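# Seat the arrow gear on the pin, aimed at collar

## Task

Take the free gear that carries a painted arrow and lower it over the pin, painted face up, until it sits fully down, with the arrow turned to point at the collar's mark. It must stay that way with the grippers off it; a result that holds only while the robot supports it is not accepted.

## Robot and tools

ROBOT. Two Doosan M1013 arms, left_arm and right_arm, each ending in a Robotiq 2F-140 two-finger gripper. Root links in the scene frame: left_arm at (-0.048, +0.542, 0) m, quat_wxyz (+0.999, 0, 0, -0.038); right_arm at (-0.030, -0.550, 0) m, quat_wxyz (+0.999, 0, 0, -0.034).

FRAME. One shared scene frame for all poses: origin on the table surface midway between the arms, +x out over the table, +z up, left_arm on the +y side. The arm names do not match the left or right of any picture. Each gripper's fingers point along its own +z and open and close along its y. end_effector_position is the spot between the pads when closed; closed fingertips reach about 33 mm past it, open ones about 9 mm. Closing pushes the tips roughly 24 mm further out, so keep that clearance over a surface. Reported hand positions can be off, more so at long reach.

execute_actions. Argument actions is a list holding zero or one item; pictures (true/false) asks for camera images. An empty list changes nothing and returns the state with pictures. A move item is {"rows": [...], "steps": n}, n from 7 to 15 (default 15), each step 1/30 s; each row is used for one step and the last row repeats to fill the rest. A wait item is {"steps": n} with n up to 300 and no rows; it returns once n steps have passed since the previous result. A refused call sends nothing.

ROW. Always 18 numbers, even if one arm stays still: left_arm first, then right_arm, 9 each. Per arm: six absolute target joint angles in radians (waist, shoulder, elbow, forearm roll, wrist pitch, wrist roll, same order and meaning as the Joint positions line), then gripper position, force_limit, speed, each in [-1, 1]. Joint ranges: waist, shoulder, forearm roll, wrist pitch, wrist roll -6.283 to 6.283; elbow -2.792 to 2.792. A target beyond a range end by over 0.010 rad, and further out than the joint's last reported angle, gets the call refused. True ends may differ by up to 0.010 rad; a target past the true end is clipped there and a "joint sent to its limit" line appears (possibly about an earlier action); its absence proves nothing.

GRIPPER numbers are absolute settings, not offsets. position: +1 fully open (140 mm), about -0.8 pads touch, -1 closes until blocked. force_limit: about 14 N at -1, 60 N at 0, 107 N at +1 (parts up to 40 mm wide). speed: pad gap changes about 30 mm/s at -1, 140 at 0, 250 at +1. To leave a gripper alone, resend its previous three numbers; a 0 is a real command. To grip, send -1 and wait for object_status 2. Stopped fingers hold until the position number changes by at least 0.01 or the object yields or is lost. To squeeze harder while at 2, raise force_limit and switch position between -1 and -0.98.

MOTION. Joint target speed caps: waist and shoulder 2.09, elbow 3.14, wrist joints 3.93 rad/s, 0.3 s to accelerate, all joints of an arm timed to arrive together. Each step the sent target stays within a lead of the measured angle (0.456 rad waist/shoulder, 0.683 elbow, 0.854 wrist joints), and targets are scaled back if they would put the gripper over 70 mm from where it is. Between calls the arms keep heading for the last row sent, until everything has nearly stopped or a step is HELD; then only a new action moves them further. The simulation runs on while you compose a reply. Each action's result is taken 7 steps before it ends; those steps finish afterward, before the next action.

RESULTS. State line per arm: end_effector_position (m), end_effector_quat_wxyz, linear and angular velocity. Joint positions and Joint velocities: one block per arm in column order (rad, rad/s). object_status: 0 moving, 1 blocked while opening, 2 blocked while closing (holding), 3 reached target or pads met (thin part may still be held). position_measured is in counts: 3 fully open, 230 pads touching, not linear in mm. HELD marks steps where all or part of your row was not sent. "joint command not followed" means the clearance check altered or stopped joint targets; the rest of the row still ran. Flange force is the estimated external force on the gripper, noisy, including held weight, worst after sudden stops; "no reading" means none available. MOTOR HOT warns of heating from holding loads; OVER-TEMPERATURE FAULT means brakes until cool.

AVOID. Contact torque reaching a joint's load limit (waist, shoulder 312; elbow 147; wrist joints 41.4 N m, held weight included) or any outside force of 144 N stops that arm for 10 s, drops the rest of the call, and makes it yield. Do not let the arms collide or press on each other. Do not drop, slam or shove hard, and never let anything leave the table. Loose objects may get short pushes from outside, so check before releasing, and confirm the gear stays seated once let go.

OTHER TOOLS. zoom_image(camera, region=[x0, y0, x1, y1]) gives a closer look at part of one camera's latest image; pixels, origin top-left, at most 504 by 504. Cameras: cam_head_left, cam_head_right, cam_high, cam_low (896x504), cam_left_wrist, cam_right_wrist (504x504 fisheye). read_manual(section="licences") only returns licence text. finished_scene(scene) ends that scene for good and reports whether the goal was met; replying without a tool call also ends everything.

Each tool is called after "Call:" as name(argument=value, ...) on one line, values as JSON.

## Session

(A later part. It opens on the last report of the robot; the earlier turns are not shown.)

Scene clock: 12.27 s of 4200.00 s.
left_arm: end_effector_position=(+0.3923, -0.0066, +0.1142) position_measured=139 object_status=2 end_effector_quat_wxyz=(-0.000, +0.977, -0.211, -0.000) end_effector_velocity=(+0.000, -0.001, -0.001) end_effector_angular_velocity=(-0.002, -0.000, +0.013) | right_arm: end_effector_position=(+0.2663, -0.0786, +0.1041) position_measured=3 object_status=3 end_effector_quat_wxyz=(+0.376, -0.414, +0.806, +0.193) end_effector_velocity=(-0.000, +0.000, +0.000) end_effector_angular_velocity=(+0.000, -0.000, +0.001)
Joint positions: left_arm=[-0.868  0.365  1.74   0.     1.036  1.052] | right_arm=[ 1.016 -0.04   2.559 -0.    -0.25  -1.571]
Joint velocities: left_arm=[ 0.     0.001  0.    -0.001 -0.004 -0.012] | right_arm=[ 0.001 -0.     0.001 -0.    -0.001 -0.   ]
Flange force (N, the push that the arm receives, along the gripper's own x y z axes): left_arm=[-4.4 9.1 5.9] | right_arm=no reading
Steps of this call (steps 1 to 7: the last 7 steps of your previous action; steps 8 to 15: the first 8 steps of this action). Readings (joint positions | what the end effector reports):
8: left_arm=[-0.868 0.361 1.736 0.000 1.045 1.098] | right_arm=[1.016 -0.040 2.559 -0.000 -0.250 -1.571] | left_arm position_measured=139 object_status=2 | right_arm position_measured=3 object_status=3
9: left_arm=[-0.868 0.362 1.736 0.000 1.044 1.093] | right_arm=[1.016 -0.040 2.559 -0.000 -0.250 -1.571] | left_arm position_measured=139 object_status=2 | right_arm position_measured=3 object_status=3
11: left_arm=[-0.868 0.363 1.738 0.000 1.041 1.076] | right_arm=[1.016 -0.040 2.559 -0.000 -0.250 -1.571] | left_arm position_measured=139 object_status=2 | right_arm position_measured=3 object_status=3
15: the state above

Call:
execute_actions(actions=[{"rows":[[-0.8678,0.367,1.7418,0,1.0328,1.034,-1,-0.3,-0.5,1.016,-0.04,2.559,0,-0.25,-1.571,1,0,0],[-0.8678,0.3687,1.7435,0,1.0294,1.015,-1,-0.3,-0.5,1.016,-0.04,2.559,0,-0.25,-1.571,1,0,0],[-0.8678,0.3703,1.7452,0,1.0261,0.997,-1,-0.3,-0.5,1.016,-0.04,2.559,0,-0.25,-1.571,1,0,0],[-0.8678,0.372,1.7469,0,1.0227,0.978,-1,-0.3,-0.5,1.016,-0.04,2.559,0,-0.25,-1.571,1,0,0]],"steps":15}], pictures=true)

Call:
zoom_image(camera="cam_left_wrist", region=[150,90,370,310])

Scene clock: 12.87 s of 4200.00 s.
left_arm: end_effector_position=(+0.3923, -0.0065, +0.1063) position_measured=139 object_status=2 end_effector_quat_wxyz=(-0.000, +0.985, -0.175, -0.000) end_effector_velocity=(+0.000, +0.000, -0.000) end_effector_angular_velocity=(+0.000, -0.000, +0.007) | right_arm: end_effector_position=(+0.2663, -0.0786, +0.1041) position_measured=3 object_status=3 end_effector_quat_wxyz=(+0.376, -0.414, +0.806, +0.193) end_effector_velocity=(-0.000, -0.001, -0.001) end_effector_angular_velocity=(-0.002, +0.001, -0.001)
Joint positions: left_arm=[-0.868  0.372  1.747  0.     1.023  0.978] | right_arm=[ 1.016 -0.04   2.559 -0.    -0.25  -1.571]
Joint velocities: left_arm=[ 0.     0.    -0.     0.001  0.    -0.007] | right_arm=[-0.001  0.     0.001 -0.     0.001  0.   ]
Flange force (N, the push that the arm receives, along the gripper's own x y z axes): left_arm=[-11.4 4.9 -2.4] | right_arm=no reading
Steps of this call (steps 1 to 7: the last 7 steps of your previous action; steps 8 to 10: the robot went on to your last target; steps 11 to 18: the first 8 steps of this action). Readings (joint positions | what the end effector reports):
11: left_arm=[-0.868 0.365 1.740 0.000 1.036 1.052] | right_arm=[1.016 -0.040 2.559 -0.000 -0.250 -1.571] | left_arm position_measured=139 object_status=2 | right_arm position_measured=3 object_status=3
12: left_arm=[-0.868 0.366 1.741 0.000 1.035 1.044] | right_arm=[1.016 -0.040 2.559 -0.000 -0.250 -1.571] | left_arm position_measured=139 object_status=2 | right_arm position_measured=3 object_status=3
14: left_arm=[-0.868 0.369 1.744 0.000 1.029 1.013] | right_arm=[1.016 -0.040 2.559 -0.000 -0.250 -1.571] | left_arm position_measured=139 object_status=2 | right_arm position_measured=3 object_status=3
18: the state above

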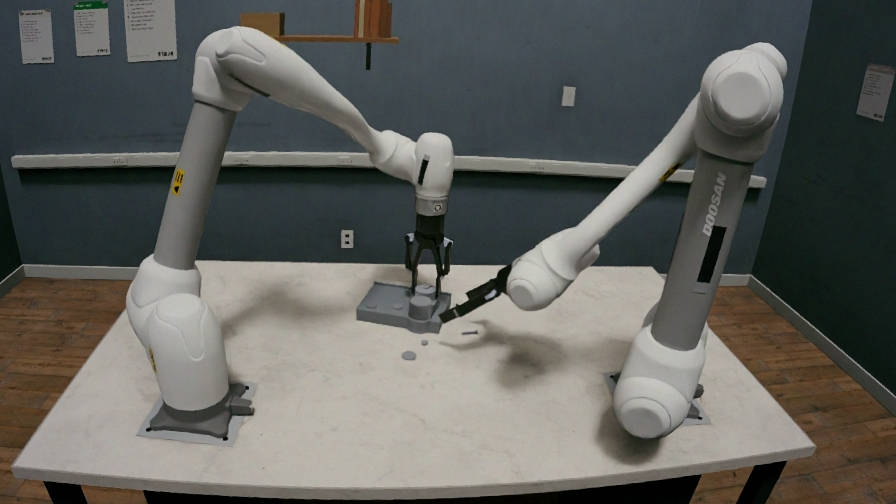

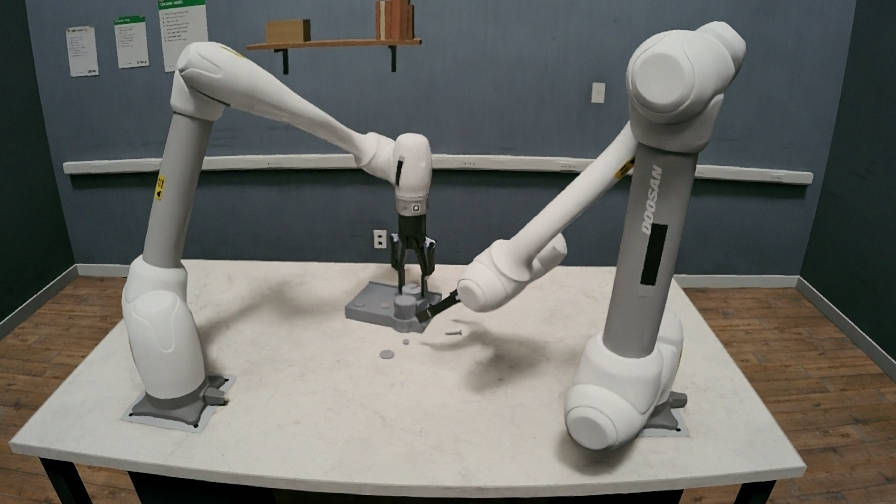

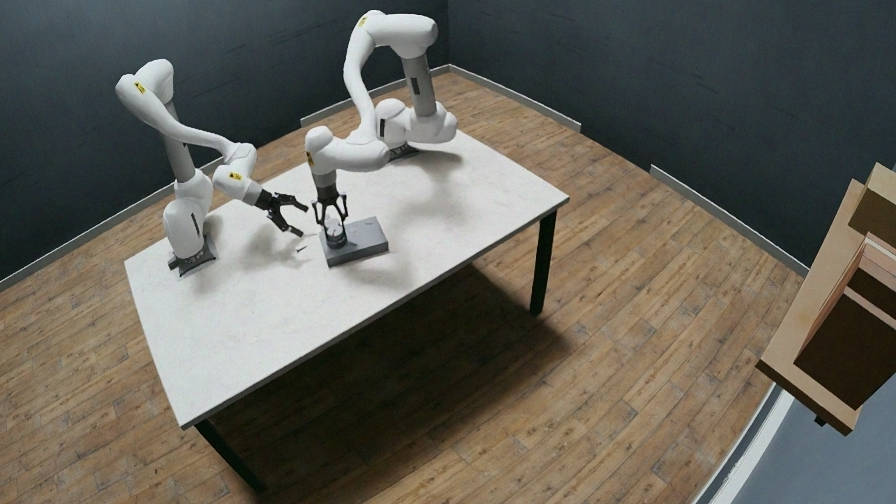

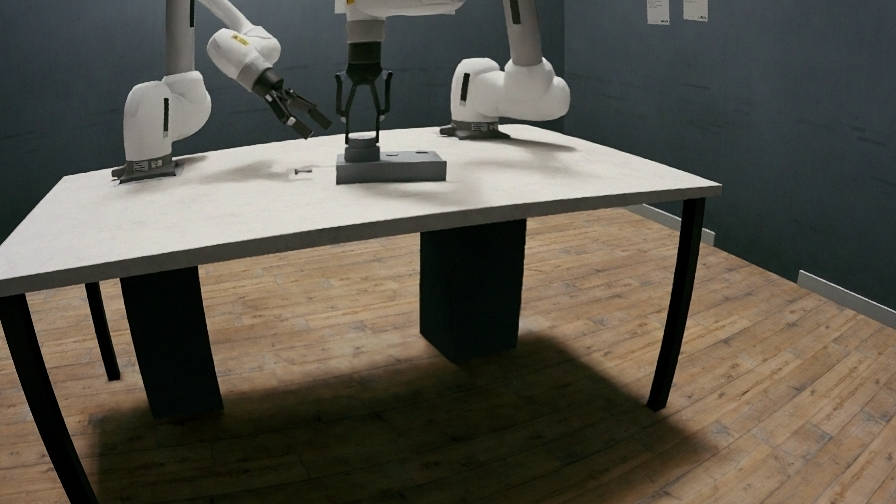

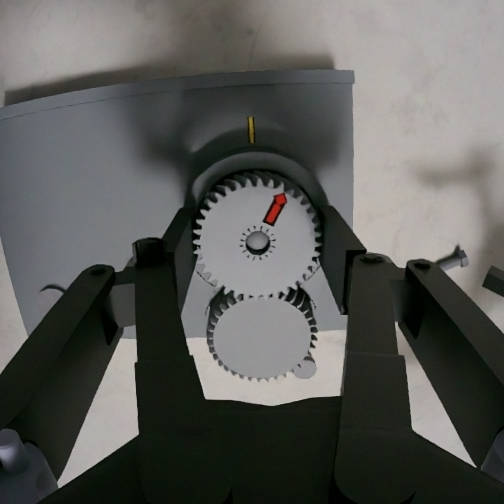

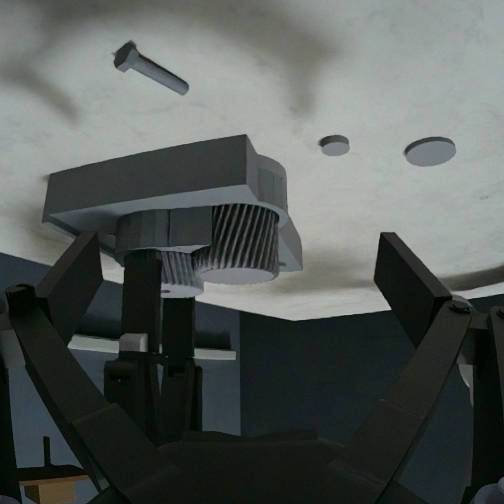

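Region (150, 90, 370, 310) of cam_left_wrist's 504x504 image, scaled by 2.291, with more detail than that image has.

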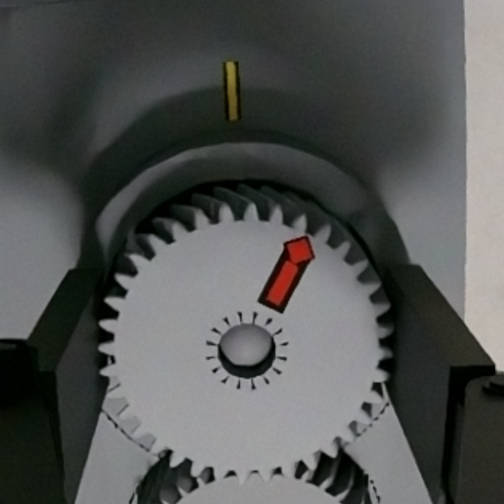

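About 29° remaining over 52 mm (predicted ~27°): correct tooth. Release.

Call:
execute_actions(actions=[{"rows":[[-0.8678,0.372,1.7469,0,1.0227,0.978,0.1,-0.3,-0.6,1.016,-0.04,2.559,0,-0.25,-1.571,1,0,0]],"steps":12}])

Call:
execute_actions(actions=[{"rows":[[-0.885,0.31,1.75,0,1.0816,0.978,0.1,-0.3,-0.6,1.016,-0.04,2.559,0,-0.25,-1.571,1,0,0]],"steps":15}], pictures=true)

Scene clock: 13.47 s of 4200.00 s.
left_arm: end_effector_position=(+0.3924, -0.0066, +0.1062) position_measured=125 object_status=0 end_effector_quat_wxyz=(+0.000, +0.985, -0.175, +0.000) end_effector_velocity=(-0.000, -0.000, +0.000) end_effector_angular_velocity=(-0.000, +0.001, +0.001) | right_arm: end_effector_position=(+0.2663, -0.0786, +0.1041) position_measured=3 object_status=3 end_effector_quat_wxyz=(+0.376, -0.414, +0.806, +0.193) end_effector_velocity=(-0.001, +0.000, +0.000) end_effector_angular_velocity=(-0.000, +0.000, +0.001)
Joint positions: left_arm=[-0.868  0.372  1.747  0.     1.022  0.978] | right_arm=[ 1.016 -0.04   2.559 -0.    -0.25  -1.571]
Joint velocities: left_arm=[ 0.    -0.    -0.001 -0.001  0.001 -0.001] | right_arm=[ 0.001 -0.    -0.     0.     0.001  0.   ]
Flange force (N, the push that the arm receives, along the gripper's own x y z axes): left_arm=[-0.1 6.6 2.9] | right_arm=no reading
Steps of this call (steps 1 to 7: the last 7 steps of your previous action; steps 8 to 13: the robot went on to your last target; steps 14 to 18: the first 5 steps of this action). Readings (joint positions | what the end effector reports):
14: left_arm=[-0.868 0.372 1.747 0.000 1.023 0.978] | right_arm=[1.016 -0.040 2.559 -0.000 -0.250 -1.571] | left_arm position_measured=139 object_status=0 | right_arm position_measured=3 object_status=3
15: left_arm=[-0.868 0.372 1.747 0.000 1.023 0.978] | right_arm=[1.016 -0.040 2.559 -0.000 -0.250 -1.571] | left_arm position_measured=139 object_status=0 | right_arm position_measured=3 object_status=3
17: left_arm=[-0.868 0.372 1.747 0.000 1.022 0.978] | right_arm=[1.016 -0.040 2.559 -0.000 -0.250 -1.571] | left_arm position_measured=129 object_status=0 | right_arm position_measured=3 object_status=3
18: the state above

Scene clock: 13.97 s of 4200.00 s.
left_arm: end_effector_position=(+0.3715, +0.0025, +0.1476) position_measured=117 object_status=3 end_effector_quat_wxyz=(-0.000, +0.983, -0.183, -0.000) end_effector_velocity=(-0.003, +0.003, -0.008) end_effector_angular_velocity=(+0.013, +0.009, -0.002) | right_arm: end_effector_position=(+0.2663, -0.0786, +0.1041) position_measured=3 object_status=3 end_effector_quat_wxyz=(+0.376, -0.414, +0.806, +0.193) end_effector_velocity=(-0.000, -0.001, -0.001) end_effector_angular_velocity=(-0.001, +0.001, -0.000)
Joint positions: left_arm=[-0.885  0.31   1.75   0.     1.081  0.978] | right_arm=[ 1.016 -0.04   2.559 -0.    -0.25  -1.571]
Joint velocities: left_arm=[-0.001  0.008  0.006  0.001  0.002  0.001] | right_arm=[-0.     0.     0.002  0.    -0.001  0.   ]
Flange force (N, the push that the arm receives, along the gripper's own x y z axes): left_arm=[1.1 6.2 6.1] | right_arm=no reading
Steps of this call (steps 1 to 7: the last 7 steps of your previous action; steps 8 to 15: the first 8 steps of this action). Readings (joint positions | what the end effector reports):
8: left_arm=[-0.868 0.372 1.747 0.000 1.023 0.978] | right_arm=[1.016 -0.040 2.559 -0.000 -0.250 -1.571] | left_arm position_measured=117 object_status=0 | right_arm position_measured=3 object_status=3
9: left_arm=[-0.869 0.368 1.747 0.000 1.027 0.978] | right_arm=[1.016 -0.040 2.559 -0.000 -0.250 -1.571] | left_arm position_measured=117 object_status=3 | right_arm position_measured=3 object_status=3
11: left_arm=[-0.877 0.337 1.749 0.000 1.056 0.978] | right_arm=[1.016 -0.040 2.559 -0.000 -0.250 -1.571] | left_arm position_measured=117 object_status=3 | right_arm position_measured=3 object_status=3
15: the state above

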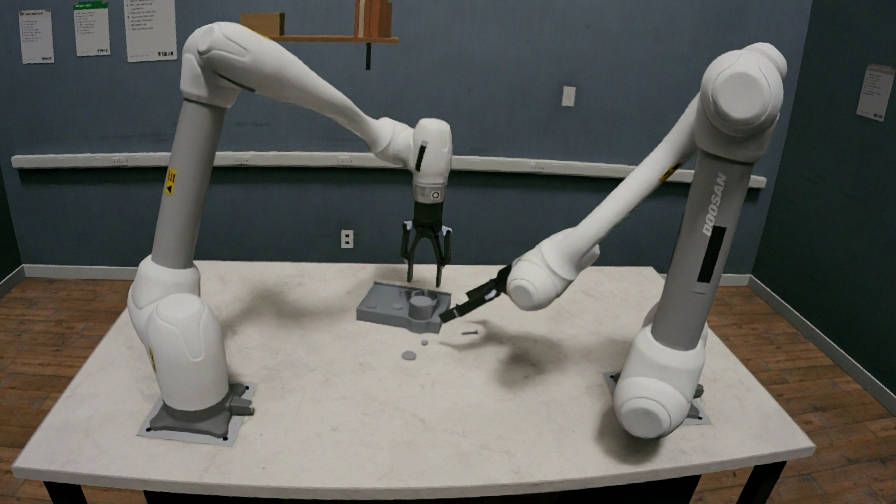

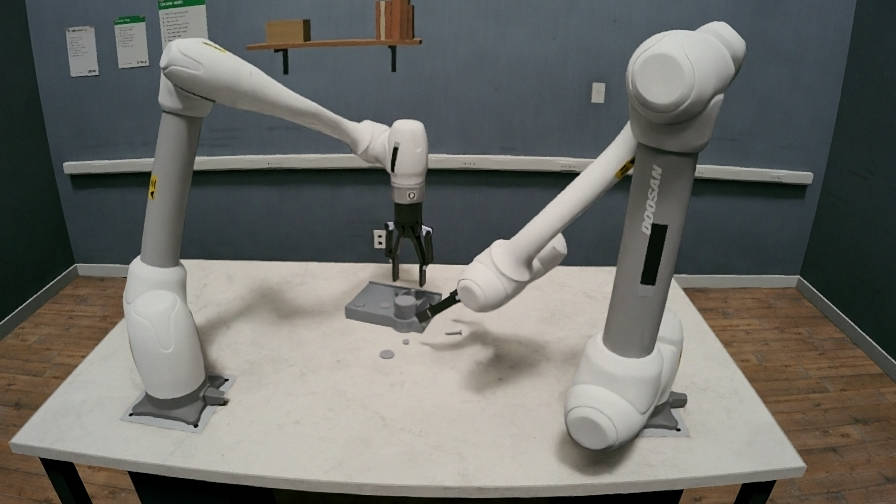

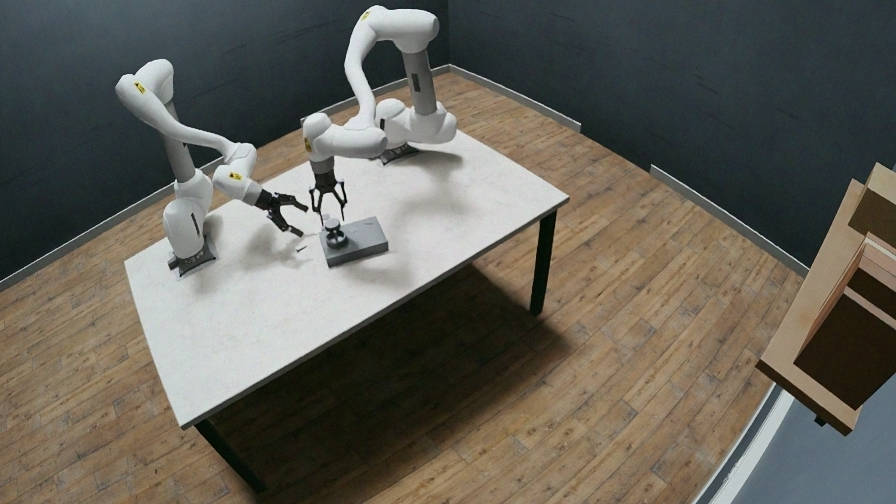

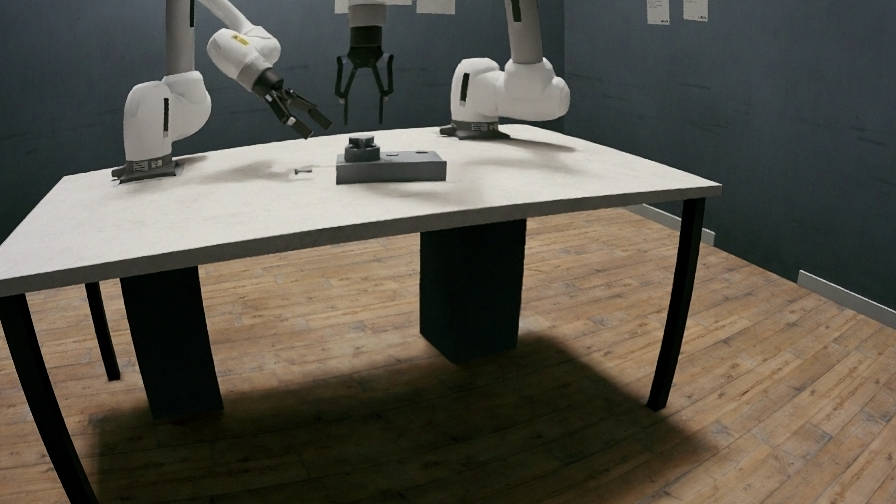

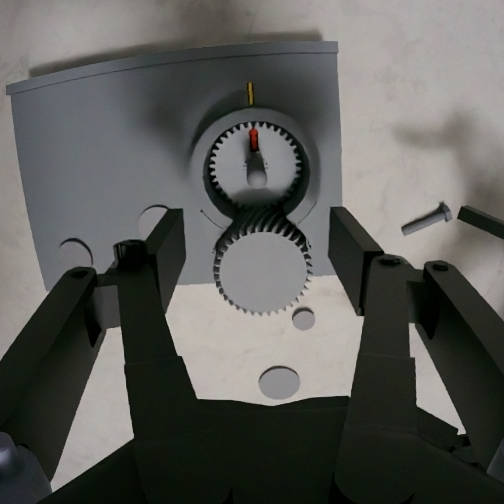

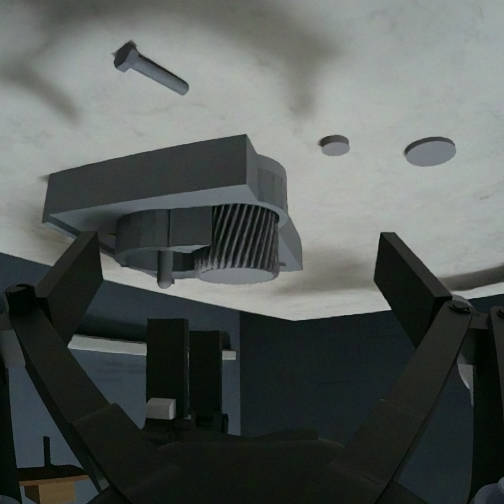

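Call:
finished_scene(scene=2)

The scene is finished: the task was done.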